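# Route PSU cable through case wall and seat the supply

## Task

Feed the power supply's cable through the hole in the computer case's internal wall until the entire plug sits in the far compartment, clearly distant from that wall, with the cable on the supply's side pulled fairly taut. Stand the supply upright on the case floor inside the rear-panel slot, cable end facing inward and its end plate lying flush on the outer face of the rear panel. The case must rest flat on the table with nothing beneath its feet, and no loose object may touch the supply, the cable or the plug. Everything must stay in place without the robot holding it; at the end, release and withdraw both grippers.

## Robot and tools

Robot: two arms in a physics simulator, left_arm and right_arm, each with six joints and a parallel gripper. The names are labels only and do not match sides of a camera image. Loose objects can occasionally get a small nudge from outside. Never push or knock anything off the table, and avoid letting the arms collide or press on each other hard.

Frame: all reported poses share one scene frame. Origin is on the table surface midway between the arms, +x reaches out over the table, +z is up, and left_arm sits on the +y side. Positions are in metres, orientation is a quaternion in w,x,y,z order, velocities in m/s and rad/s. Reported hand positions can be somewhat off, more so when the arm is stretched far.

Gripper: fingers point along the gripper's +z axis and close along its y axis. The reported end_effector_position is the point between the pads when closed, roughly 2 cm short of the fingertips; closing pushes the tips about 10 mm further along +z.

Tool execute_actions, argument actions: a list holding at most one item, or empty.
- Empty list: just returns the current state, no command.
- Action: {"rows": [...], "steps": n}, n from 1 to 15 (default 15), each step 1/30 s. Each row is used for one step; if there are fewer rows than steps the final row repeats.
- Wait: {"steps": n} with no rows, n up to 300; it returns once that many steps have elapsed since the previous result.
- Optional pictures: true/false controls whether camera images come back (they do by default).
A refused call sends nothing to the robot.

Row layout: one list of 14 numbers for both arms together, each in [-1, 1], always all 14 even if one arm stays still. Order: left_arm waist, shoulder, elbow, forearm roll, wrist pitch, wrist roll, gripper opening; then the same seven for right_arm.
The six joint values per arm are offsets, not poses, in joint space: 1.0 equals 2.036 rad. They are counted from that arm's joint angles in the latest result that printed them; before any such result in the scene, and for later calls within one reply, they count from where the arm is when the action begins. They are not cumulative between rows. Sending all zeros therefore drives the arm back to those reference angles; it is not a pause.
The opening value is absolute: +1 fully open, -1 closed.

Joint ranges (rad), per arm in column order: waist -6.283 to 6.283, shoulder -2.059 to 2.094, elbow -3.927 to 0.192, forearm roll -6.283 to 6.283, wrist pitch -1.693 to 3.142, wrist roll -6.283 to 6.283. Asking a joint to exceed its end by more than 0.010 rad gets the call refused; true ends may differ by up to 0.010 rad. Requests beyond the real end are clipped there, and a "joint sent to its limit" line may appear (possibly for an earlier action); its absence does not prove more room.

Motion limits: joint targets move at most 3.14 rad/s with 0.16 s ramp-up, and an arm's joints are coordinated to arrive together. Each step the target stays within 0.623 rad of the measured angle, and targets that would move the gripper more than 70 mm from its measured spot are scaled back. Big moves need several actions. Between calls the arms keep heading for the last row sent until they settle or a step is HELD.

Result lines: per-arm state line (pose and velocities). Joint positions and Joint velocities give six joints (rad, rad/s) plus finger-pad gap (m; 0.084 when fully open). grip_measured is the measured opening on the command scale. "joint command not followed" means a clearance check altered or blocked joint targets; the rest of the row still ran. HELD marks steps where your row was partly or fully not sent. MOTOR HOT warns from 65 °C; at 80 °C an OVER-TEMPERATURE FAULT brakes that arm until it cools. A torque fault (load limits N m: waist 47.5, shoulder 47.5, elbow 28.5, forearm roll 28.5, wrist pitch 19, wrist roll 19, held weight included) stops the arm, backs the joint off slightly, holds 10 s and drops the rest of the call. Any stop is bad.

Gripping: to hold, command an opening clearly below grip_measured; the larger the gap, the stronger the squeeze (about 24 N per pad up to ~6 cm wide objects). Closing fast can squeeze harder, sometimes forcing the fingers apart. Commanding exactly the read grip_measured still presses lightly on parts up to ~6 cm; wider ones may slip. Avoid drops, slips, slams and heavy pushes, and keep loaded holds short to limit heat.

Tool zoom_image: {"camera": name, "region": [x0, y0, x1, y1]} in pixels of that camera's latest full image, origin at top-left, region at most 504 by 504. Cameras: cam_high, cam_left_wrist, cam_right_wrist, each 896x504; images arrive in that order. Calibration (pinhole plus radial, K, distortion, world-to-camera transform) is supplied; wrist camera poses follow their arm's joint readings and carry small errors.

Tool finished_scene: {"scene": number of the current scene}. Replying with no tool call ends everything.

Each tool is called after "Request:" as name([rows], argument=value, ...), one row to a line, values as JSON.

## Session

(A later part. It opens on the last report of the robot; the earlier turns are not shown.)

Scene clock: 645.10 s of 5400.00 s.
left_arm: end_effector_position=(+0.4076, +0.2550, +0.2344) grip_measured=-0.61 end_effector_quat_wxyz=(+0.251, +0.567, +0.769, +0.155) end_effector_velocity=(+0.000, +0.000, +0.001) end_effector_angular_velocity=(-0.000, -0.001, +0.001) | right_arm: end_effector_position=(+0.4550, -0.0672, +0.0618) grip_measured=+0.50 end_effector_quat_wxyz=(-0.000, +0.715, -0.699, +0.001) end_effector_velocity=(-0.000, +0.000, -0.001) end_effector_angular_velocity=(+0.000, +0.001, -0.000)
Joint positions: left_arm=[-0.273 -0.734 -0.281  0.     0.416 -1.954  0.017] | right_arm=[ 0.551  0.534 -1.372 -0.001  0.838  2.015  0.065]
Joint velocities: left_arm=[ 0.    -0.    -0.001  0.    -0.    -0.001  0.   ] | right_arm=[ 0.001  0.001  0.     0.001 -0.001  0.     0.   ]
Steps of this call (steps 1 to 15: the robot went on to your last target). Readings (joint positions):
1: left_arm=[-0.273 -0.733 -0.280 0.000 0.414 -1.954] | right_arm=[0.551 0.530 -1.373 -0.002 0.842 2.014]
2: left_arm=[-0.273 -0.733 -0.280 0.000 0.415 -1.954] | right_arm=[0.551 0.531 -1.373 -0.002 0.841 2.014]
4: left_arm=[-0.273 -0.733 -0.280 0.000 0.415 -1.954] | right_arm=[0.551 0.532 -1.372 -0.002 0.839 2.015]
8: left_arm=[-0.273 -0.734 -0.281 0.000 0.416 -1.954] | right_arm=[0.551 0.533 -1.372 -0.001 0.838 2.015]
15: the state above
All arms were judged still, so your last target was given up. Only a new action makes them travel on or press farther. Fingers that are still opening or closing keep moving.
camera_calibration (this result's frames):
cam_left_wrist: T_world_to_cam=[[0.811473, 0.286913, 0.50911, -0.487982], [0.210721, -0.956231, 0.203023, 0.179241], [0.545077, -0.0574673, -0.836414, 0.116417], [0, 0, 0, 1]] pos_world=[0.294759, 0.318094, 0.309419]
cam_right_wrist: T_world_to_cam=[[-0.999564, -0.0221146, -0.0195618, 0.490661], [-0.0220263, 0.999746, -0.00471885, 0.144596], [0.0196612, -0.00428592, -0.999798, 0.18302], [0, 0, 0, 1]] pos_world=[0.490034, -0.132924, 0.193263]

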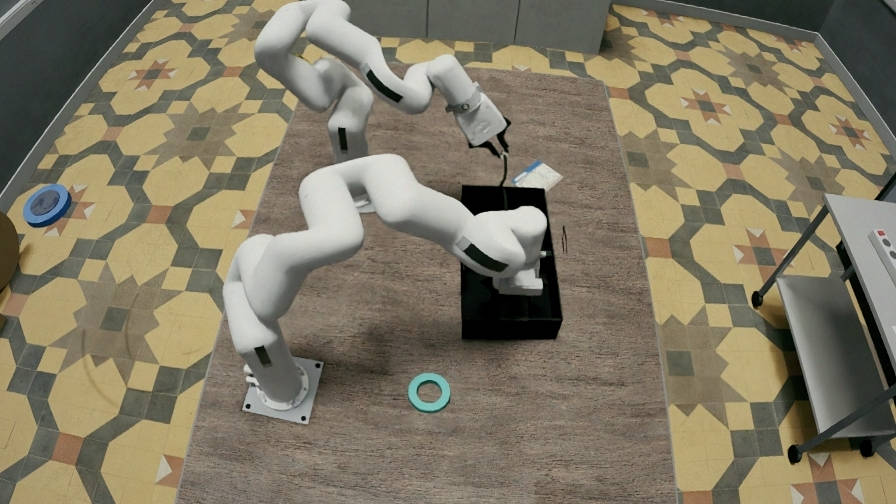

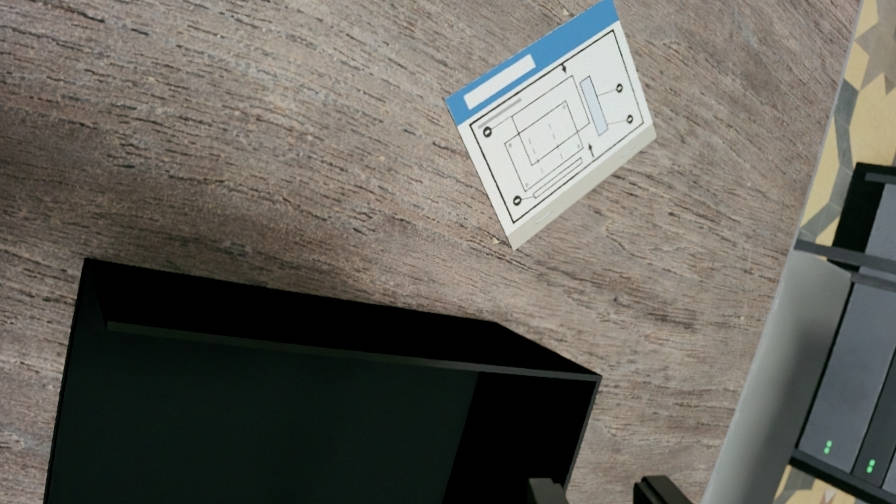

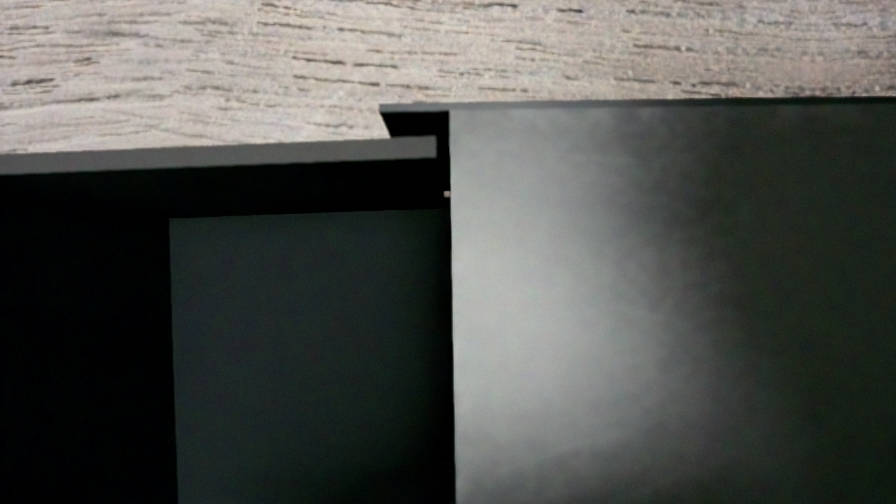

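Request:
execute_actions([
  {"rows": [[0,0,0,0,0,0,-1, 0,0,0,0,0,-0.005,-1],[0,0,0,0,0,0,-1, 0,0,0,0,0,-0.010,-1],[0,0,0,0,0,0,-1, 0,0,0,0,0,-0.0147,-1],[0,0,0,0,0,0,-1, 0,0,0,0,0,-0.0147,-1],[0,0,0,0,0,0,-1, 0,0,0,0,0,-0.0147,-1],[0,0,0,0,0,0,-1, 0,0,0,0,0,-0.0147,-1],[0,0,0,0,0,0,-1, 0,0,0,0,0,-0.0147,-1],[0,0,0,0,0,0,-1, 0.0015,0.0035,-0.0015,0,-0.002,-0.0132,-1]], "steps": 15},
], pictures=false)

Request:
execute_actions([
  {"steps": 10},
])

Scene clock: 651.53 s of 5400.00 s.
left_arm: end_effector_position=(+0.4076, +0.2550, +0.2344) grip_measured=-0.61 end_effector_quat_wxyz=(+0.251, +0.567, +0.769, +0.155) end_effector_velocity=(-0.000, -0.000, -0.000) end_effector_angular_velocity=(+0.000, +0.001, -0.001) | right_arm: end_effector_position=(+0.4543, -0.0662, +0.0587) grip_measured=+0.50 end_effector_quat_wxyz=(+0.001, +0.725, -0.689, +0.000) end_effector_velocity=(+0.005, +0.005, +0.002) end_effector_angular_velocity=(+0.006, -0.015, +0.011)
Joint positions: left_arm=[-0.273 -0.734 -0.281  0.     0.416 -1.954  0.017] | right_arm=[ 0.554  0.541 -1.373 -0.001  0.835  1.989  0.065]
Joint velocities: left_arm=[-0.001  0.     0.    -0.     0.     0.    -0.   ] | right_arm=[ 0.004  0.009 -0.015 -0.002 -0.009 -0.005 -0.001]
Steps of this call (steps 1 to 90: nothing new was sent; then 2.93 s passed at rest; steps 91 to 105: all 15 steps of this action). Readings (joint positions):
91: left_arm=[-0.273 -0.734 -0.281 0.000 0.416 -1.954] | right_arm=[0.552 0.534 -1.372 -0.001 0.838 2.015]
92: left_arm=[-0.273 -0.734 -0.281 0.000 0.416 -1.954] | right_arm=[0.552 0.534 -1.372 -0.001 0.838 2.014]
94: left_arm=[-0.273 -0.734 -0.281 0.000 0.416 -1.954] | right_arm=[0.552 0.534 -1.371 -0.000 0.838 2.006]
98: left_arm=[-0.273 -0.734 -0.281 0.000 0.416 -1.954] | right_arm=[0.553 0.534 -1.370 0.000 0.839 1.992]
105: the state above

Scene clock: 651.87 s of 5400.00 s.
left_arm: end_effector_position=(+0.4076, +0.2550, +0.2344) grip_measured=-0.61 end_effector_quat_wxyz=(+0.251, +0.567, +0.769, +0.155) end_effector_velocity=(+0.000, +0.000, +0.000) end_effector_angular_velocity=(+0.000, -0.000, -0.000) | right_arm: end_effector_position=(+0.4546, -0.0658, +0.0587) grip_measured=+0.50 end_effector_quat_wxyz=(+0.001, +0.725, -0.688, +0.000) end_effector_velocity=(+0.003, +0.003, +0.001) end_effector_angular_velocity=(+0.003, -0.013, +0.012)
Joint positions: left_arm=[-0.273 -0.734 -0.281  0.     0.416 -1.954  0.017] | right_arm=[ 0.554  0.541 -1.374 -0.001  0.834  1.988  0.065]
Joint velocities: left_arm=[ 0.     0.    -0.     0.    -0.     0.001 -0.   ] | right_arm=[ 0.003  0.001 -0.003 -0.004 -0.011 -0.007 -0.003]
Steps of this call (steps 1 to 10: the robot went on to your last target). Readings (joint positions):
1: left_arm=[-0.273 -0.734 -0.281 0.000 0.416 -1.954] | right_arm=[0.554 0.541 -1.373 -0.001 0.835 1.989]
2: left_arm=[-0.273 -0.734 -0.281 0.000 0.416 -1.954] | right_arm=[0.554 0.541 -1.374 -0.001 0.835 1.989]
4: left_arm=[-0.273 -0.734 -0.281 0.000 0.416 -1.954] | right_arm=[0.554 0.541 -1.374 -0.001 0.834 1.989]
8: left_arm=[-0.273 -0.734 -0.281 0.000 0.416 -1.954] | right_arm=[0.554 0.541 -1.374 -0.001 0.834 1.989]
10: the state above
camera_calibration (this result's frames):
cam_left_wrist: T_world_to_cam=[[0.811476, 0.286911, 0.509106, -0.48798], [0.21072, -0.956232, 0.203021, 0.179241], [0.545072, -0.0574681, -0.836417, 0.116418], [0, 0, 0, 1]] pos_world=[0.294758, 0.318093, 0.309418]
cam_right_wrist: T_world_to_cam=[[-0.998512, -0.05152, -0.0178871, 0.487687], [-0.0514275, 0.998661, -0.00559354, 0.156532], [0.0181513, -0.00466533, -0.999824, 0.180532], [0, 0, 0, 1]] pos_world=[0.491735, -0.130355, 0.190099]

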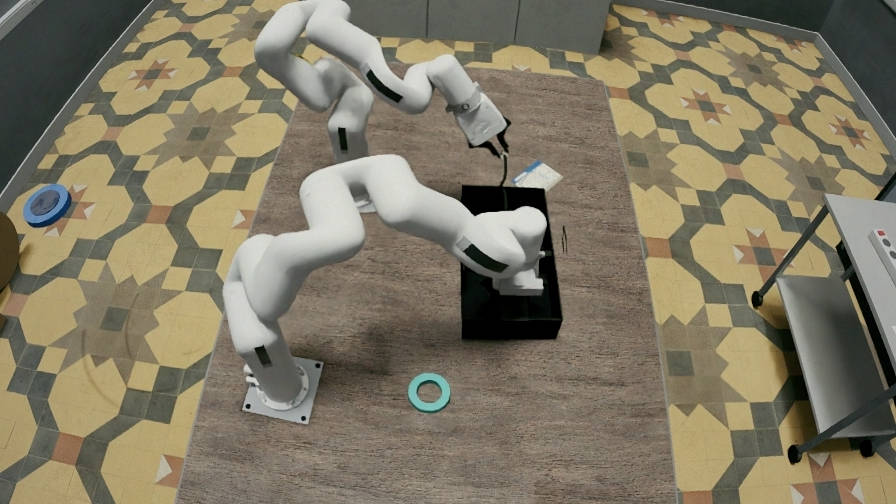

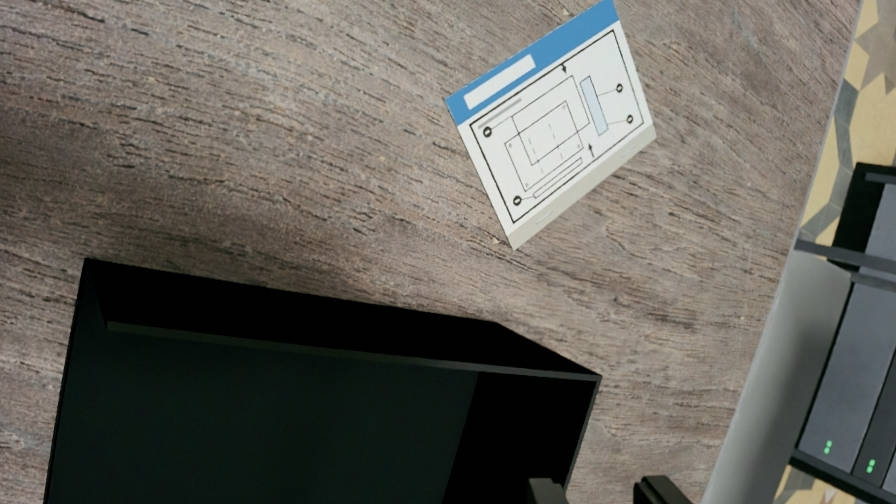

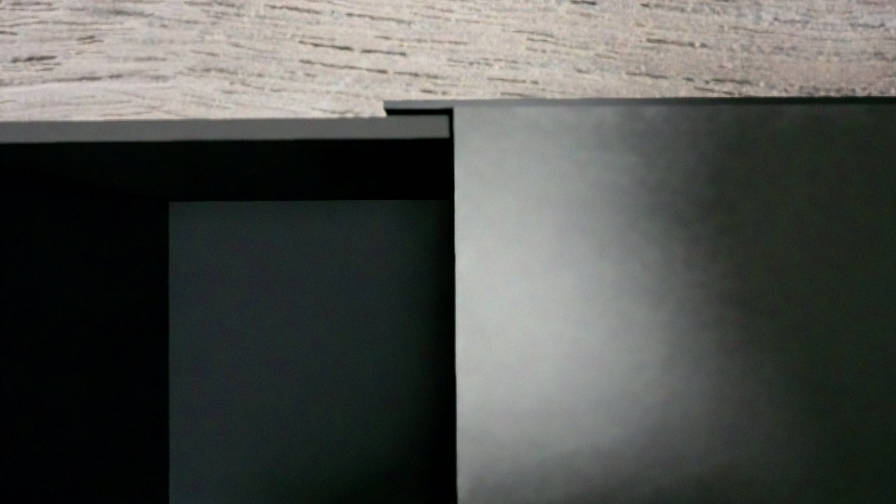

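Request:
execute_actions([
  {"rows": [[0,0,0,0,0,0,-1, 0,0.0023,0.0011,0,-0.0034,0,-1],[0,0,0,0,0,0,-1, 0,0.0023,0.0011,0,-0.0034,0,-1],[0,0,0,0,0,0,-1, 0,0.0023,0.0011,0,-0.0034,0,-1],[0,0,0,0,0,0,-1, 0,0.0023,0.0011,0,-0.0034,0,-1],[0,0,0,0,0,0,-1, 0,0.0023,0.0011,0,-0.0034,0,-1],[0,0,0,0,0,0,-1, 0,0.0023,0.0011,0,-0.0034,0,-1],[0,0,0,0,0,0,-1, 0,0.0023,0.0011,0,-0.0034,0,-1],[0,0,0,0,0,0,-1, 0,0.0023,0.0011,0,-0.0034,0,-1],[0,0,0,0,0,0,-1, 0,0.0023,0.0011,0,-0.0034,0,1]], "steps": 15},
])

Scene clock: 656.30 s of 5400.00 s.
left_arm: end_effector_position=(+0.4076, +0.2550, +0.2345) grip_measured=-0.61 end_effector_quat_wxyz=(+0.251, +0.567, +0.769, +0.155) end_effector_velocity=(+0.000, +0.000, +0.000) end_effector_angular_velocity=(-0.000, +0.000, +0.001) | right_arm: end_effector_position=(+0.4563, -0.0631, +0.0592) grip_measured=+0.99 end_effector_quat_wxyz=(-0.004, +0.726, -0.688, +0.002) end_effector_velocity=(-0.011, -0.014, -0.018) end_effector_angular_velocity=(-0.025, +0.041, -0.009)
Joint positions: left_arm=[-0.273 -0.734 -0.281  0.     0.416 -1.954  0.017] | right_arm=[ 0.557  0.543 -1.376 -0.     0.825  1.988  0.084]
Joint velocities: left_arm=[ 0.     0.    -0.001  0.     0.    -0.001 -0.   ] | right_arm=[-0.012  0.013  0.025 -0.005  0.011  0.001  0.008]
Steps of this call (steps 1 to 15: the robot went on to your last target; steps 16 to 100: nothing new was sent; then 0.60 s passed at rest; steps 101 to 115: all 15 steps of this action). Readings (joint positions):
101: left_arm=[-0.273 -0.734 -0.281 0.000 0.416 -1.954] | right_arm=[0.555 0.541 -1.375 -0.001 0.833 1.988]
102: left_arm=[-0.273 -0.734 -0.281 0.000 0.416 -1.954] | right_arm=[0.555 0.541 -1.375 -0.001 0.832 1.988]
104: left_arm=[-0.273 -0.734 -0.281 0.000 0.416 -1.954] | right_arm=[0.555 0.542 -1.375 -0.001 0.830 1.988]
108: left_arm=[-0.273 -0.734 -0.281 0.000 0.416 -1.954] | right_arm=[0.555 0.544 -1.374 -0.001 0.827 1.988]
115: the state above
camera_calibration (this result's frames):
cam_left_wrist: T_world_to_cam=[[0.811384, 0.28695, 0.509231, -0.488044], [0.210723, -0.956221, 0.203072, 0.179214], [0.545209, -0.0574624, -0.836329, 0.116377], [0, 0, 0, 1]] pos_world=[0.294777, 0.3181, 0.309464]
cam_right_wrist: T_world_to_cam=[[-0.998227, -0.0534052, -0.0262857, 0.48988], [-0.0533966, 0.998573, -0.00102846, 0.154482], [0.0263031, 0.000376929, -0.999654, 0.17768], [0, 0, 0, 1]] pos_world=[0.492586, -0.128166, 0.190654]

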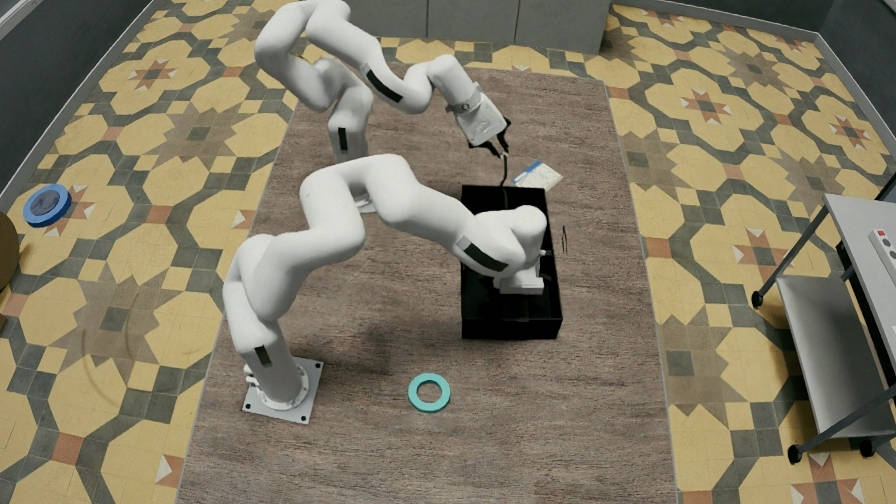

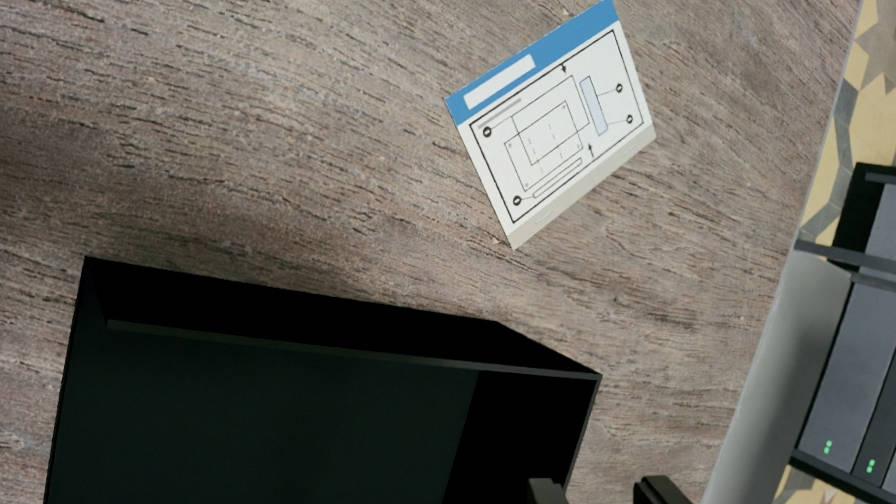

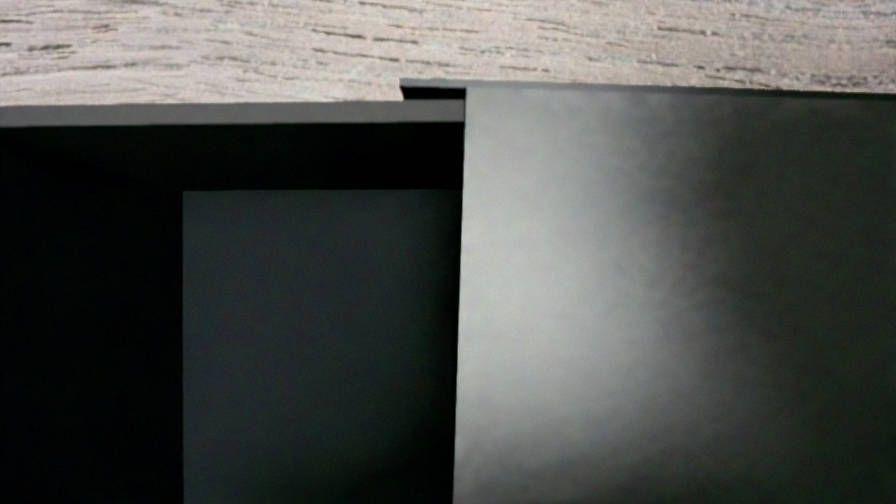

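Request:
execute_actions([
  {"rows": [[0,0,0,0,0,0,-1, 0,-0.072,-0.042,0,0.118,0,1],[0,0,0,0,0,0,-1, 0,-0.072,-0.042,0,0.118,0,1],[0,0,0,0,0,0,-1, 0,-0.072,-0.042,0,0.118,0,1],[0,0,0,0,0,0,-1, 0,-0.072,-0.042,0,0.118,0,1],[0,0,0,0,0,0,-1, 0,-0.072,-0.042,0,0.118,0,1],[0,0,0,0,0,0,-1, 0,-0.072,-0.042,0,0.118,0,1],[0,0,0,0,0,0,-1, 0,-0.072,-0.042,0,0.118,0,1],[0,0,0,0,0,0,-1, 0,-0.072,-0.042,0,0.118,0,1],[0,0,0,0,0,0,-1, 0,-0.072,-0.042,0,0.118,0,1],[0,0,0,0,0,0,-1, 0,-0.072,-0.042,0,0.118,0,1],[0,0,0,0,0,0,-1, 0,-0.072,-0.042,0,0.118,0,1],[0,0,0,0,0,0,-1, 0.0577,0.013,-0.3408,0,0.3317,0.055,1]], "steps": 15},
], pictures=false)

Request:
execute_actions([
  {"steps": 30},
])

Scene clock: 664.10 s of 5400.00 s.
left_arm: end_effector_position=(+0.4076, +0.2550, +0.2345) grip_measured=-0.61 end_effector_quat_wxyz=(+0.251, +0.567, +0.769, +0.155) end_effector_velocity=(-0.000, -0.000, -0.000) end_effector_angular_velocity=(+0.000, +0.000, -0.001) | right_arm: end_effector_position=(+0.4552, -0.0590, +0.1621) grip_measured=+1.00 end_effector_quat_wxyz=(+0.003, +0.725, -0.688, -0.001) end_effector_velocity=(+0.049, +0.146, +0.170) end_effector_angular_velocity=(-0.057, +0.106, -0.010)
Joint positions: left_arm=[-0.273 -0.734 -0.281  0.     0.416 -1.954  0.017] | right_arm=[ 0.564  0.416 -1.501 -0.     1.091  1.997  0.084]
Joint velocities: left_arm=[-0.001  0.     0.    -0.    -0.     0.    -0.   ] | right_arm=[ 0.186  0.328 -1.014  0.     0.807  0.196 -0.   ]
Steps of this call (steps 1 to 15: the robot went on to your last target; steps 16 to 90: nothing new was sent; then 4.30 s passed at rest; steps 91 to 105: all 15 steps of this action). Readings (joint positions):
91: left_arm=[-0.273 -0.734 -0.281 0.000 0.416 -1.954] | right_arm=[0.554 0.546 -1.372 -0.001 0.828 1.988]
92: left_arm=[-0.273 -0.734 -0.281 0.000 0.416 -1.954] | right_arm=[0.554 0.544 -1.373 -0.001 0.832 1.988]
94: left_arm=[-0.273 -0.734 -0.281 0.000 0.416 -1.954] | right_arm=[0.554 0.524 -1.382 -0.001 0.873 1.988]
98: left_arm=[-0.273 -0.734 -0.281 0.000 0.416 -1.954] | right_arm=[0.556 0.445 -1.435 -0.001 0.982 1.988]
105: the state above

Scene clock: 665.10 s of 5400.00 s.
left_arm: end_effector_position=(+0.4076, +0.2550, +0.2345) grip_measured=-0.61 end_effector_quat_wxyz=(+0.251, +0.567, +0.769, +0.155) end_effector_velocity=(+0.000, +0.000, +0.000) end_effector_angular_velocity=(+0.000, -0.000, +0.000) | right_arm: end_effector_position=(+0.4597, +0.0202, +0.2795) grip_measured=+1.00 end_effector_quat_wxyz=(+0.000, +0.728, -0.686, +0.000) end_effector_velocity=(-0.000, +0.001, +0.001) end_effector_angular_velocity=(+0.001, -0.002, +0.001)
Joint positions: left_arm=[-0.273 -0.734 -0.281  0.     0.416 -1.954  0.017] | right_arm=[ 0.674  0.569 -2.07  -0.     1.5    2.1    0.084]
Joint velocities: left_arm=[ 0.001  0.    -0.    -0.    -0.     0.    -0.   ] | right_arm=[ 0.001  0.    -0.003 -0.     0.001  0.    -0.   ]
Steps of this call (steps 1 to 30: the robot went on to your last target). Readings (joint positions):
1: left_arm=[-0.273 -0.734 -0.281 0.000 0.416 -1.954] | right_arm=[0.572 0.429 -1.541 -0.000 1.121 2.005]
2: left_arm=[-0.273 -0.734 -0.281 0.000 0.416 -1.954] | right_arm=[0.581 0.442 -1.589 -0.000 1.154 2.013]
4: left_arm=[-0.273 -0.734 -0.281 0.000 0.416 -1.954] | right_arm=[0.600 0.466 -1.686 -0.000 1.221 2.030]
8: left_arm=[-0.273 -0.734 -0.281 0.000 0.416 -1.954] | right_arm=[0.636 0.516 -1.872 -0.000 1.355 2.064]
30: the state above
camera_calibration (this result's frames):
cam_left_wrist: T_world_to_cam=[[0.811384, 0.28695, 0.509231, -0.488044], [0.210723, -0.956221, 0.203072, 0.179214], [0.545208, -0.0574625, -0.836329, 0.116377], [0, 0, 0, 1]] pos_world=[0.294777, 0.3181, 0.309464]
cam_right_wrist: T_world_to_cam=[[-0.998103, -0.058627, -0.0188114, 0.501386], [-0.0585531, 0.998274, -0.0044546, 0.0750566], [0.0190401, -0.00334469, -0.999813, 0.40122], [0, 0, 0, 1]] pos_world=[0.49719, -0.0441904, 0.410911]

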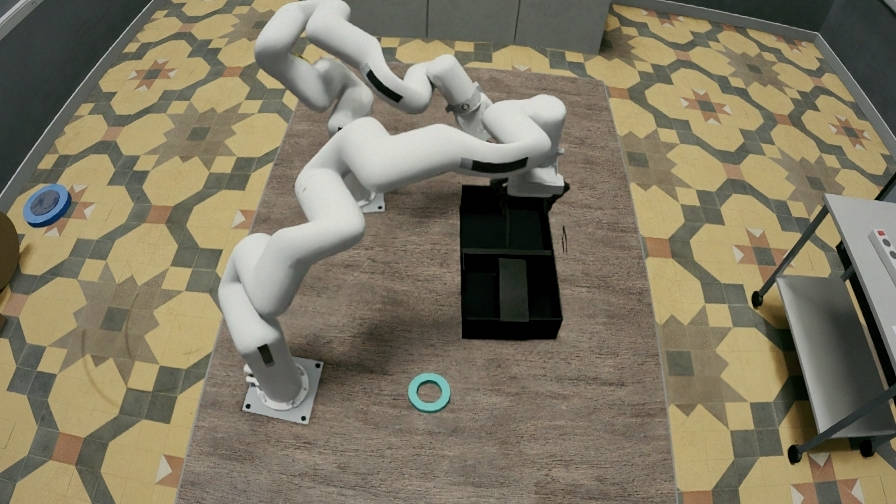

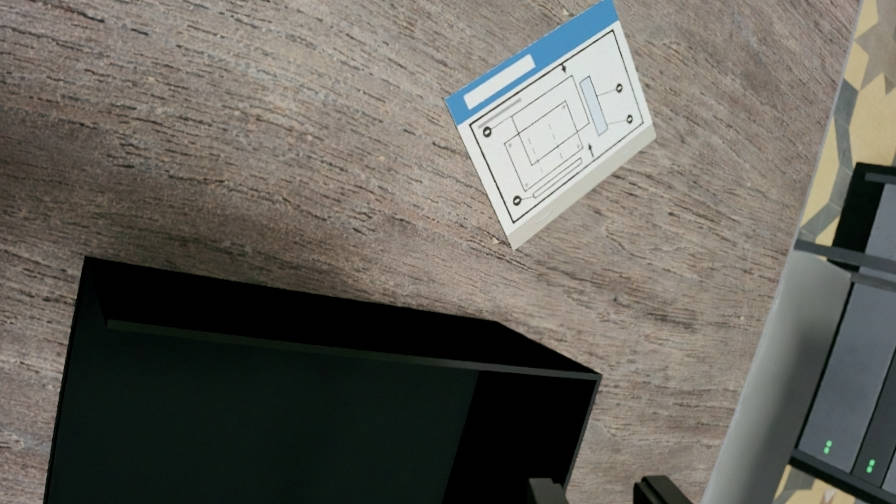

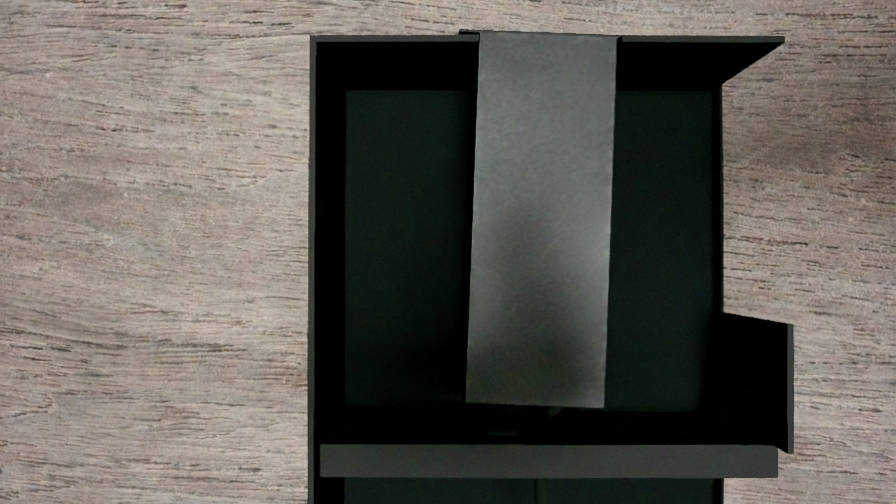

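Request:
execute_actions([
  {"rows": [[-0.0593,0.4371,0.0231,0,-0.4607,0,-1, 0,0,0,0,0,0,1]], "steps": 15},
], pictures=false)

Request:
execute_actions([
  {"steps": 30},
])

Scene clock: 672.77 s of 5400.00 s.
left_arm: end_effector_position=(+0.4343, +0.2178, +0.1063) grip_measured=-0.61 end_effector_quat_wxyz=(+0.251, +0.600, +0.746, +0.141) end_effector_velocity=(-0.008, -0.073, -0.327) end_effector_angular_velocity=(-0.012, -0.073, -0.176) | right_arm: end_effector_position=(+0.4597, +0.0202, +0.2795) grip_measured=+1.00 end_effector_quat_wxyz=(+0.000, +0.728, -0.686, +0.000) end_effector_velocity=(+0.000, -0.000, -0.000) end_effector_angular_velocity=(-0.000, +0.000, +0.001)
Joint positions: left_arm=[-0.356 -0.166 -0.249  0.    -0.168 -1.954  0.017] | right_arm=[ 0.674  0.569 -2.07  -0.     1.5    2.1    0.084]
Joint velocities: left_arm=[-0.175  1.525  0.067 -0.    -1.666  0.001 -0.   ] | right_arm=[ 0.     0.    -0.    -0.     0.    -0.001  0.   ]
Steps of this call (steps 1 to 15: the robot went on to your last target; steps 16 to 90: nothing new was sent; then 4.17 s passed at rest; steps 91 to 105: all 15 steps of this action). Readings (joint positions):
91: left_arm=[-0.273 -0.734 -0.281 0.000 0.415 -1.954] | right_arm=[0.674 0.569 -2.070 -0.000 1.500 2.100]
92: left_arm=[-0.273 -0.730 -0.281 0.000 0.411 -1.954] | right_arm=[0.674 0.569 -2.070 -0.000 1.500 2.100]
94: left_arm=[-0.281 -0.691 -0.280 0.000 0.367 -1.954] | right_arm=[0.674 0.569 -2.070 -0.000 1.500 2.100]
98: left_arm=[-0.314 -0.506 -0.265 0.000 0.186 -1.954] | right_arm=[0.674 0.569 -2.070 -0.000 1.500 2.100]
105: the state above

Scene clock: 673.77 s of 5400.00 s.
left_arm: end_effector_position=(+0.4208, +0.2048, +0.0399) grip_measured=-0.61 end_effector_quat_wxyz=(+0.261, +0.612, +0.733, +0.140) end_effector_velocity=(-0.000, -0.000, -0.000) end_effector_angular_velocity=(+0.001, +0.001, -0.002) | right_arm: end_effector_position=(+0.4597, +0.0202, +0.2795) grip_measured=+1.00 end_effector_quat_wxyz=(+0.000, +0.728, -0.686, +0.000) end_effector_velocity=(-0.000, -0.000, -0.001) end_effector_angular_velocity=(-0.001, +0.001, -0.000)
Joint positions: left_arm=[-0.393  0.155 -0.234  0.    -0.522 -1.954  0.017] | right_arm=[ 0.674  0.569 -2.07  -0.     1.5    2.1    0.084]
Joint velocities: left_arm=[-0.001  0.001  0.     0.    -0.     0.001  0.   ] | right_arm=[-0.     0.     0.001  0.     0.     0.     0.   ]
Steps of this call (steps 1 to 30: the robot went on to your last target). Readings (joint positions):
1: left_arm=[-0.362 -0.115 -0.246 0.000 -0.225 -1.954] | right_arm=[0.674 0.569 -2.070 -0.000 1.500 2.100]
2: left_arm=[-0.368 -0.064 -0.244 0.000 -0.281 -1.954] | right_arm=[0.674 0.569 -2.070 -0.000 1.500 2.100]
4: left_arm=[-0.379 0.032 -0.239 0.000 -0.384 -1.954] | right_arm=[0.674 0.569 -2.070 -0.000 1.500 2.100]
8: left_arm=[-0.390 0.126 -0.234 0.000 -0.487 -1.954] | right_arm=[0.674 0.569 -2.070 -0.000 1.500 2.100]
30: the state above
All arms were judged still, so your last target was given up. Only a new action makes them travel on or press farther. Fingers that are still opening or closing keep moving.
camera_calibration (this result's frames):
cam_left_wrist: T_world_to_cam=[[0.839501, 0.187283, 0.510062, -0.376701], [0.0937054, -0.974558, 0.203608, 0.220926], [0.535217, -0.123134, -0.835692, -0.0387965], [0, 0, 0, 1]] pos_world=[0.316303, 0.281078, 0.114736]
cam_right_wrist: T_world_to_cam=[[-0.998103, -0.0586267, -0.0188116, 0.501386], [-0.0585528, 0.998274, -0.00445461, 0.0750566], [0.0190403, -0.00334468, -0.999813, 0.40122], [0, 0, 0, 1]] pos_world=[0.49719, -0.0441905, 0.410911]

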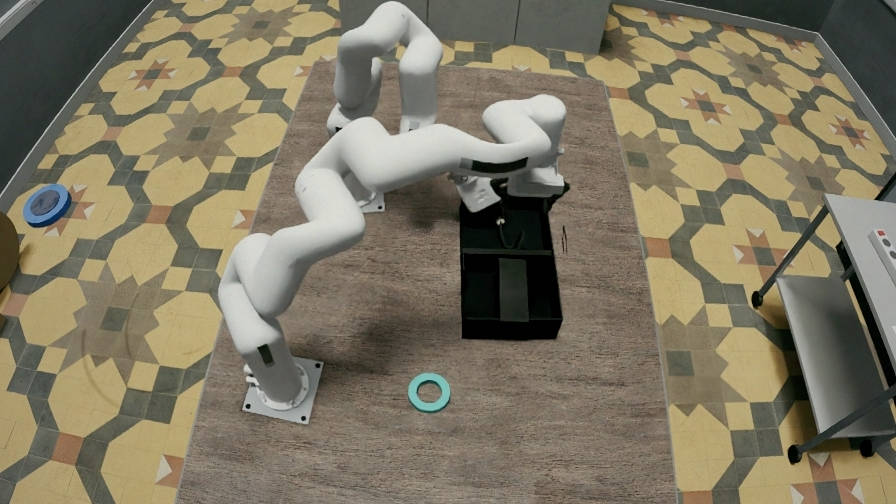

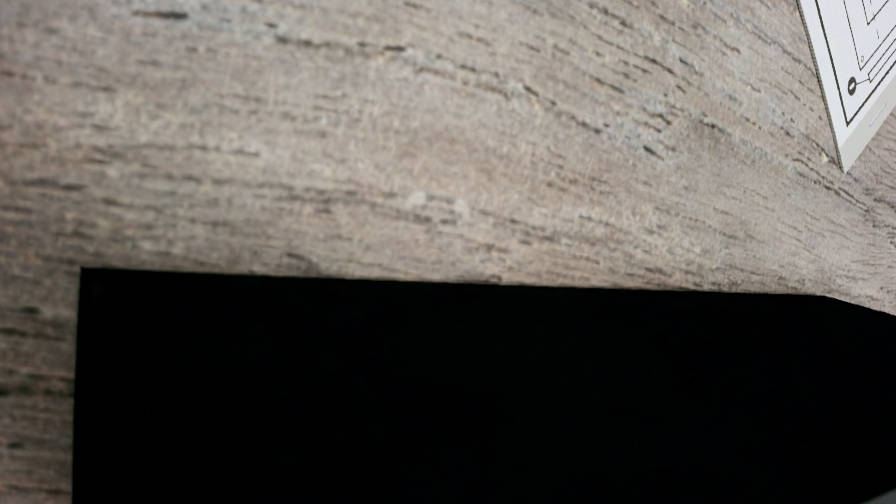

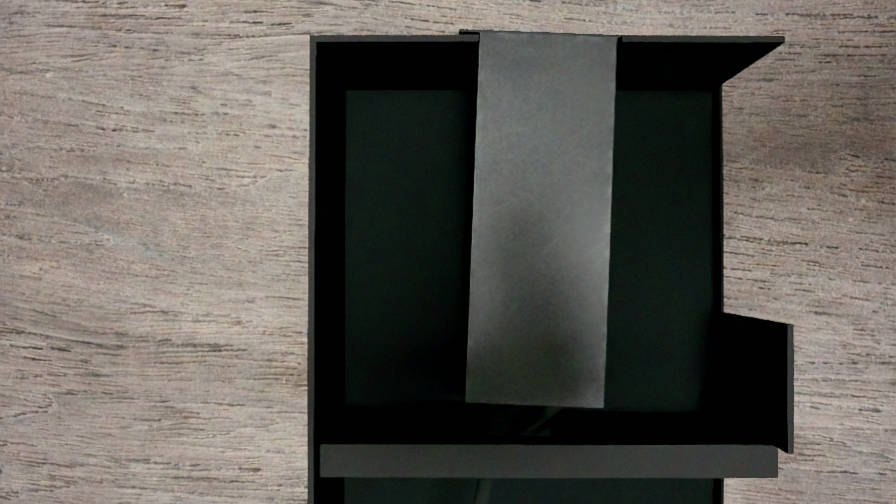

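Request:
execute_actions(actions=[])

Scene clock: 681.60 s of 5400.00 s.
left_arm: end_effector_position=(+0.4208, +0.2048, +0.0398) grip_measured=-0.61 end_effector_quat_wxyz=(+0.261, +0.612, +0.733, +0.140) end_effector_velocity=(+0.000, -0.000, +0.000) end_effector_angular_velocity=(-0.002, -0.000, +0.002) | right_arm: end_effector_position=(+0.4597, +0.0202, +0.2795) grip_measured=+1.00 end_effector_quat_wxyz=(+0.000, +0.728, -0.686, +0.000) end_effector_velocity=(-0.000, -0.000, -0.001) end_effector_angular_velocity=(-0.000, +0.001, -0.001)
Joint positions: left_arm=[-0.393  0.156 -0.234  0.    -0.522 -1.954  0.017] | right_arm=[ 0.674  0.569 -2.07  -0.     1.5    2.1    0.084]
Joint velocities: left_arm=[-0.    -0.    -0.    -0.    -0.    -0.003 -0.   ] | right_arm=[-0.     0.001  0.     0.     0.     0.001 -0.   ]
Steps of this call (steps 1 to 90: nothing new was sent; then 4.83 s passed at rest). Readings (joint positions):
1: left_arm=[-0.393 0.156 -0.234 0.000 -0.522 -1.954] | right_arm=[0.674 0.569 -2.070 -0.000 1.500 2.100]
2: left_arm=[-0.393 0.156 -0.234 0.000 -0.522 -1.954] | right_arm=[0.674 0.569 -2.070 -0.000 1.500 2.100]
4: left_arm=[-0.393 0.156 -0.234 0.000 -0.522 -1.954] | right_arm=[0.674 0.569 -2.070 -0.000 1.500 2.100]
8: left_arm=[-0.393 0.156 -0.234 0.000 -0.522 -1.954] | right_arm=[0.674 0.569 -2.070 -0.000 1.500 2.100]
90: the state above
camera_calibration (this result's frames):
cam_left_wrist: T_world_to_cam=[[0.839573, 0.187256, 0.509953, -0.376658], [0.0937174, -0.974565, 0.203568, 0.220942], [0.535102, -0.123119, -0.835768, -0.038775], [0, 0, 0, 1]] pos_world=[0.316275, 0.281079, 0.114695]
cam_right_wrist: T_world_to_cam=[[-0.998103, -0.0586269, -0.0188116, 0.501386], [-0.058553, 0.998274, -0.00445449, 0.0750566], [0.0190403, -0.00334456, -0.999813, 0.40122], [0, 0, 0, 1]] pos_world=[0.49719, -0.0441905, 0.410911]

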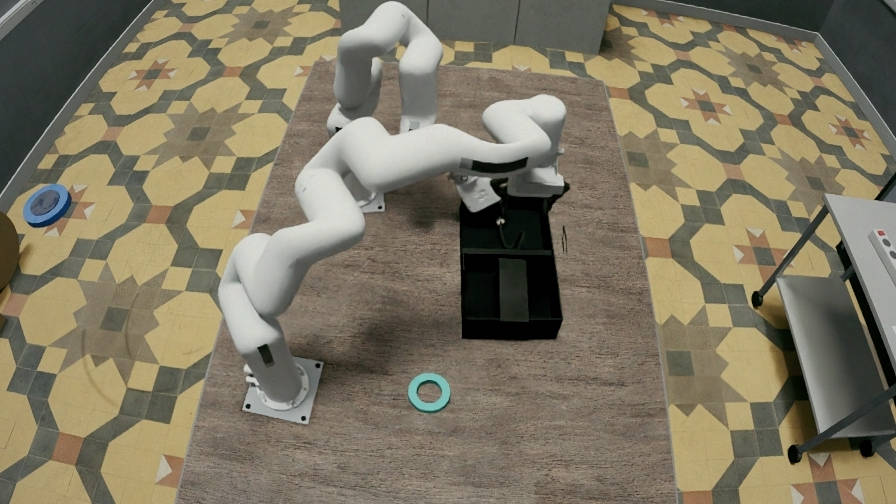

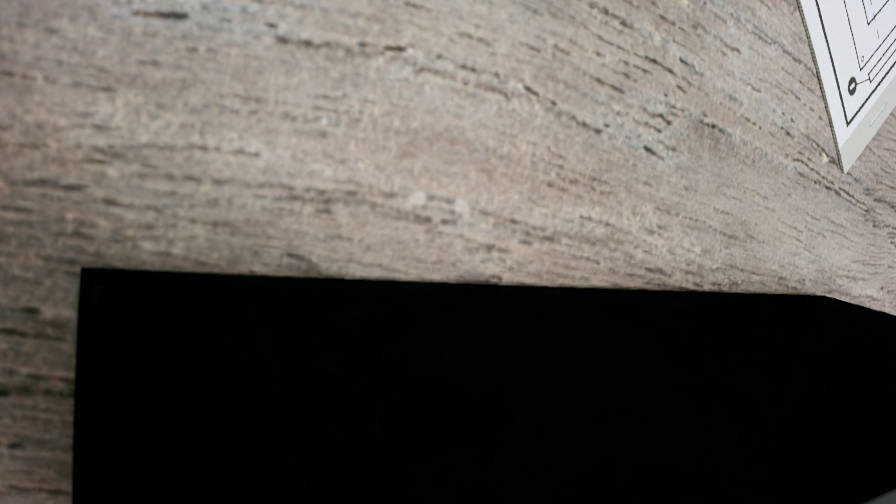

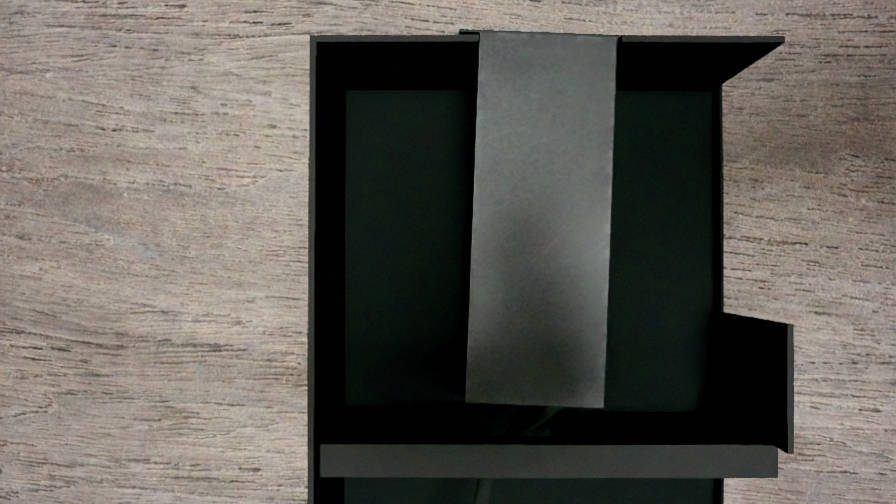

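Request:
execute_actions([
  {"rows": [[0,0,0,0,0,0,0.2, 0,0,0,0,0,0,1]], "steps": 15},
], pictures=false)

Scene clock: 683.43 s of 5400.00 s.
left_arm: end_effector_position=(+0.4208, +0.2048, +0.0398) grip_measured=+0.19 end_effector_quat_wxyz=(+0.261, +0.612, +0.733, +0.140) end_effector_velocity=(+0.000, -0.000, +0.000) end_effector_angular_velocity=(-0.000, -0.000, +0.000) | right_arm: end_effector_position=(+0.4597, +0.0202, +0.2795) grip_measured=+1.00 end_effector_quat_wxyz=(+0.000, +0.728, -0.686, +0.000) end_effector_velocity=(+0.000, +0.000, +0.001) end_effector_angular_velocity=(+0.001, -0.001, -0.000)
Joint positions: left_arm=[-0.393  0.156 -0.234  0.    -0.522 -1.954  0.052] | right_arm=[ 0.674  0.569 -2.07  -0.     1.5    2.1    0.084]
Joint velocities: left_arm=[-0.    -0.    -0.    -0.    -0.    -0.001  0.   ] | right_arm=[ 0.    -0.    -0.001  0.     0.     0.    -0.   ]
Steps of this call (steps 1 to 40: nothing new was sent; steps 41 to 55: all 15 steps of this action). Readings (joint positions):
41: left_arm=[-0.393 0.156 -0.234 0.000 -0.522 -1.954] | right_arm=[0.674 0.569 -2.070 -0.000 1.500 2.100]
42: left_arm=[-0.393 0.156 -0.234 0.000 -0.522 -1.954] | right_arm=[0.674 0.569 -2.070 -0.000 1.500 2.100]
44: left_arm=[-0.393 0.156 -0.234 0.000 -0.522 -1.954] | right_arm=[0.674 0.569 -2.070 -0.000 1.500 2.100]
48: left_arm=[-0.393 0.156 -0.234 0.000 -0.522 -1.954] | right_arm=[0.674 0.569 -2.070 -0.000 1.500 2.100]
55: the state above

Request:
execute_actions([
  {"rows": [[0,-0.26,0.092,0,0.168,0,0.2, 0,0,0,0,0,0,1]], "steps": 15},
], pictures=false)

Request:
execute_actions([
  {"steps": 20},
], pictures=false)

Scene clock: 689.50 s of 5400.00 s.
left_arm: end_effector_position=(+0.3792, +0.2134, +0.1041) grip_measured=+0.19 end_effector_quat_wxyz=(+0.261, +0.612, +0.733, +0.140) end_effector_velocity=(-0.026, +0.005, +0.008) end_effector_angular_velocity=(+0.007, +0.032, -0.002) | right_arm: end_effector_position=(+0.4597, +0.0202, +0.2795) grip_measured=+1.00 end_effector_quat_wxyz=(+0.000, +0.728, -0.686, +0.000) end_effector_velocity=(+0.000, -0.000, -0.000) end_effector_angular_velocity=(-0.000, -0.000, -0.001)
Joint positions: left_arm=[-0.393 -0.353 -0.054  0.    -0.194 -1.954  0.052] | right_arm=[ 0.674  0.569 -2.07  -0.     1.5    2.1    0.084]
Joint velocities: left_arm=[-0.001 -0.19   0.074 -0.     0.148  0.001 -0.   ] | right_arm=[-0.     0.    -0.    -0.    -0.     0.001 -0.   ]
Steps of this call (steps 1 to 15: the robot went on to your last target; steps 16 to 90: nothing new was sent; then 2.57 s passed at rest; steps 91 to 105: all 15 steps of this action). Readings (joint positions):
91: left_arm=[-0.393 0.155 -0.234 0.000 -0.522 -1.954] | right_arm=[0.674 0.569 -2.070 -0.000 1.500 2.100]
92: left_arm=[-0.393 0.151 -0.232 0.000 -0.518 -1.954] | right_arm=[0.674 0.569 -2.070 -0.000 1.500 2.100]
94: left_arm=[-0.393 0.111 -0.217 0.000 -0.490 -1.954] | right_arm=[0.674 0.569 -2.070 -0.000 1.500 2.100]
98: left_arm=[-0.393 -0.136 -0.132 0.000 -0.335 -1.954] | right_arm=[0.674 0.569 -2.070 -0.000 1.500 2.100]
105: the state above

Scene clock: 690.17 s of 5400.00 s.
left_arm: end_effector_position=(+0.3772, +0.2138, +0.1058) grip_measured=+0.19 end_effector_quat_wxyz=(+0.261, +0.612, +0.733, +0.140) end_effector_velocity=(+0.000, +0.000, +0.001) end_effector_angular_velocity=(+0.000, -0.002, -0.000) | right_arm: end_effector_position=(+0.4597, +0.0202, +0.2795) grip_measured=+1.00 end_effector_quat_wxyz=(+0.000, +0.728, -0.686, +0.000) end_effector_velocity=(+0.000, -0.000, +0.000) end_effector_angular_velocity=(-0.000, -0.000, +0.000)
Joint positions: left_arm=[-0.393 -0.374 -0.047  0.    -0.18  -1.954  0.052] | right_arm=[ 0.674  0.569 -2.07  -0.     1.5    2.1    0.084]
Joint velocities: left_arm=[ 0.001 -0.001 -0.    -0.    -0.     0.001 -0.   ] | right_arm=[ 0. -0. -0. -0.  0. -0. -0.]
Steps of this call (steps 1 to 20: the robot went on to your last target). Readings (joint positions):
1: left_arm=[-0.393 -0.359 -0.052 0.000 -0.190 -1.954] | right_arm=[0.674 0.569 -2.070 -0.000 1.500 2.100]
2: left_arm=[-0.393 -0.362 -0.050 0.000 -0.187 -1.954] | right_arm=[0.674 0.569 -2.070 -0.000 1.500 2.100]
4: left_arm=[-0.393 -0.367 -0.049 0.000 -0.184 -1.954] | right_arm=[0.674 0.569 -2.070 -0.000 1.500 2.100]
8: left_arm=[-0.393 -0.371 -0.047 0.000 -0.181 -1.954] | right_arm=[0.674 0.569 -2.070 -0.000 1.500 2.100]
20: the state above

Request:
execute_actions([
  {"rows": [[0,-0.216,-0.309,0,0.82,0,1, 0,0,0,0,0,0,1]], "steps": 15},
], pictures=false)

Request:
execute_actions([
  {"steps": 25},
], pictures=false)

Request:
execute_actions([
  {"rows": [[0.4,0,0,0,0,0,1, 0,0,0,0,0,0,1]], "steps": 15},
], pictures=false)

Scene clock: 696.27 s of 5400.00 s.
left_arm: end_effector_position=(+0.4484, +0.1991, +0.2518) grip_measured=+1.00 end_effector_quat_wxyz=(+0.319, +0.598, +0.715, +0.171) end_effector_velocity=(+0.055, -0.011, +0.344) end_effector_angular_velocity=(-0.014, -0.073, -0.001) | right_arm: end_effector_position=(+0.4597, +0.0202, +0.2795) grip_measured=+1.00 end_effector_quat_wxyz=(+0.000, +0.728, -0.686, +0.000) end_effector_velocity=(-0.000, +0.000, +0.000) end_effector_angular_velocity=(+0.000, -0.000, -0.000)
Joint positions: left_arm=[-0.393 -0.575 -0.335  0.     0.169 -1.954  0.084] | right_arm=[ 0.674  0.569 -2.07  -0.     1.5    2.1    0.084]
Joint velocities: left_arm=[-0.    -0.495 -0.706 -0.     1.126  0.001  0.   ] | right_arm=[ 0.  0. -0. -0.  0.  0. -0.]
Steps of this call (steps 1 to 15: the robot went on to your last target; steps 16 to 90: nothing new was sent; then 2.60 s passed at rest; steps 91 to 105: all 15 steps of this action). Readings (joint positions):
91: left_arm=[-0.393 -0.374 -0.047 0.000 -0.180 -1.954] | right_arm=[0.674 0.569 -2.070 -0.000 1.500 2.100]
92: left_arm=[-0.393 -0.376 -0.050 0.000 -0.175 -1.954] | right_arm=[0.674 0.569 -2.070 -0.000 1.500 2.100]
94: left_arm=[-0.393 -0.399 -0.080 0.000 -0.138 -1.954] | right_arm=[0.674 0.569 -2.070 -0.000 1.500 2.100]
98: left_arm=[-0.393 -0.464 -0.177 0.000 -0.045 -1.954] | right_arm=[0.674 0.569 -2.070 -0.000 1.500 2.100]
105: the state above

Scene clock: 697.10 s of 5400.00 s.
left_arm: end_effector_position=(+0.2756, +0.2349, +0.2992) grip_measured=+1.00 end_effector_quat_wxyz=(+0.006, +0.641, +0.768, +0.003) end_effector_velocity=(-0.038, +0.008, -0.003) end_effector_angular_velocity=(+0.028, +0.137, -0.002) | right_arm: end_effector_position=(+0.4597, +0.0202, +0.2795) grip_measured=+1.00 end_effector_quat_wxyz=(+0.000, +0.728, -0.686, +0.000) end_effector_velocity=(-0.000, -0.000, -0.000) end_effector_angular_velocity=(-0.000, +0.001, -0.001)
Joint positions: left_arm=[-0.393 -0.812 -0.674  0.     1.472 -1.954  0.084] | right_arm=[ 0.674  0.569 -2.07  -0.     1.5    2.1    0.084]
Joint velocities: left_arm=[ 0.001 -0.011 -0.017  0.     0.168  0.002  0.   ] | right_arm=[ 0.    -0.001  0.001  0.    -0.     0.001 -0.   ]
Steps of this call (steps 1 to 25: the robot went on to your last target). Readings (joint positions):
1: left_arm=[-0.393 -0.592 -0.359 0.000 0.209 -1.954] | right_arm=[0.674 0.569 -2.070 -0.000 1.500 2.100]
2: left_arm=[-0.393 -0.609 -0.384 0.000 0.251 -1.954] | right_arm=[0.674 0.569 -2.070 -0.000 1.500 2.100]
4: left_arm=[-0.393 -0.644 -0.434 0.000 0.348 -1.954] | right_arm=[0.674 0.569 -2.070 -0.000 1.500 2.100]
8: left_arm=[-0.393 -0.716 -0.538 0.000 0.605 -1.954] | right_arm=[0.674 0.569 -2.070 -0.000 1.500 2.100]
25: the state above

Scene clock: 697.60 s of 5400.00 s.
left_arm: end_effector_position=(+0.2653, +0.3735, +0.2992) grip_measured=+1.00 end_effector_quat_wxyz=(+0.004, +0.410, +0.912, +0.004) end_effector_velocity=(-0.115, +0.330, +0.001) end_effector_angular_velocity=(+0.004, -0.012, +1.361) | right_arm: end_effector_position=(+0.4597, +0.0202, +0.2795) grip_measured=+1.00 end_effector_quat_wxyz=(+0.000, +0.728, -0.686, +0.000) end_effector_velocity=(-0.000, -0.000, +0.000) end_effector_angular_velocity=(+0.000, -0.000, +0.001)
Joint positions: left_arm=[ 0.154 -0.812 -0.674  0.     1.475 -1.954  0.084] | right_arm=[ 0.674  0.569 -2.07  -0.     1.5    2.1    0.084]
Joint velocities: left_arm=[ 1.36   0.     0.001 -0.    -0.014 -0.002  0.   ] | right_arm=[-0.    -0.     0.     0.    -0.    -0.001 -0.   ]
Steps of this call (steps 1 to 15: all 15 steps of this action). Readings (joint positions):
1: left_arm=[-0.393 -0.812 -0.674 0.000 1.477 -1.954] | right_arm=[0.674 0.569 -2.070 -0.000 1.500 2.100]
2: left_arm=[-0.389 -0.812 -0.675 0.000 1.480 -1.954] | right_arm=[0.674 0.569 -2.070 -0.000 1.500 2.100]
4: left_arm=[-0.349 -0.812 -0.675 -0.000 1.482 -1.954] | right_arm=[0.674 0.569 -2.070 -0.000 1.500 2.100]
8: left_arm=[-0.165 -0.812 -0.675 0.000 1.478 -1.954] | right_arm=[0.674 0.569 -2.070 -0.000 1.500 2.100]
15: the state above


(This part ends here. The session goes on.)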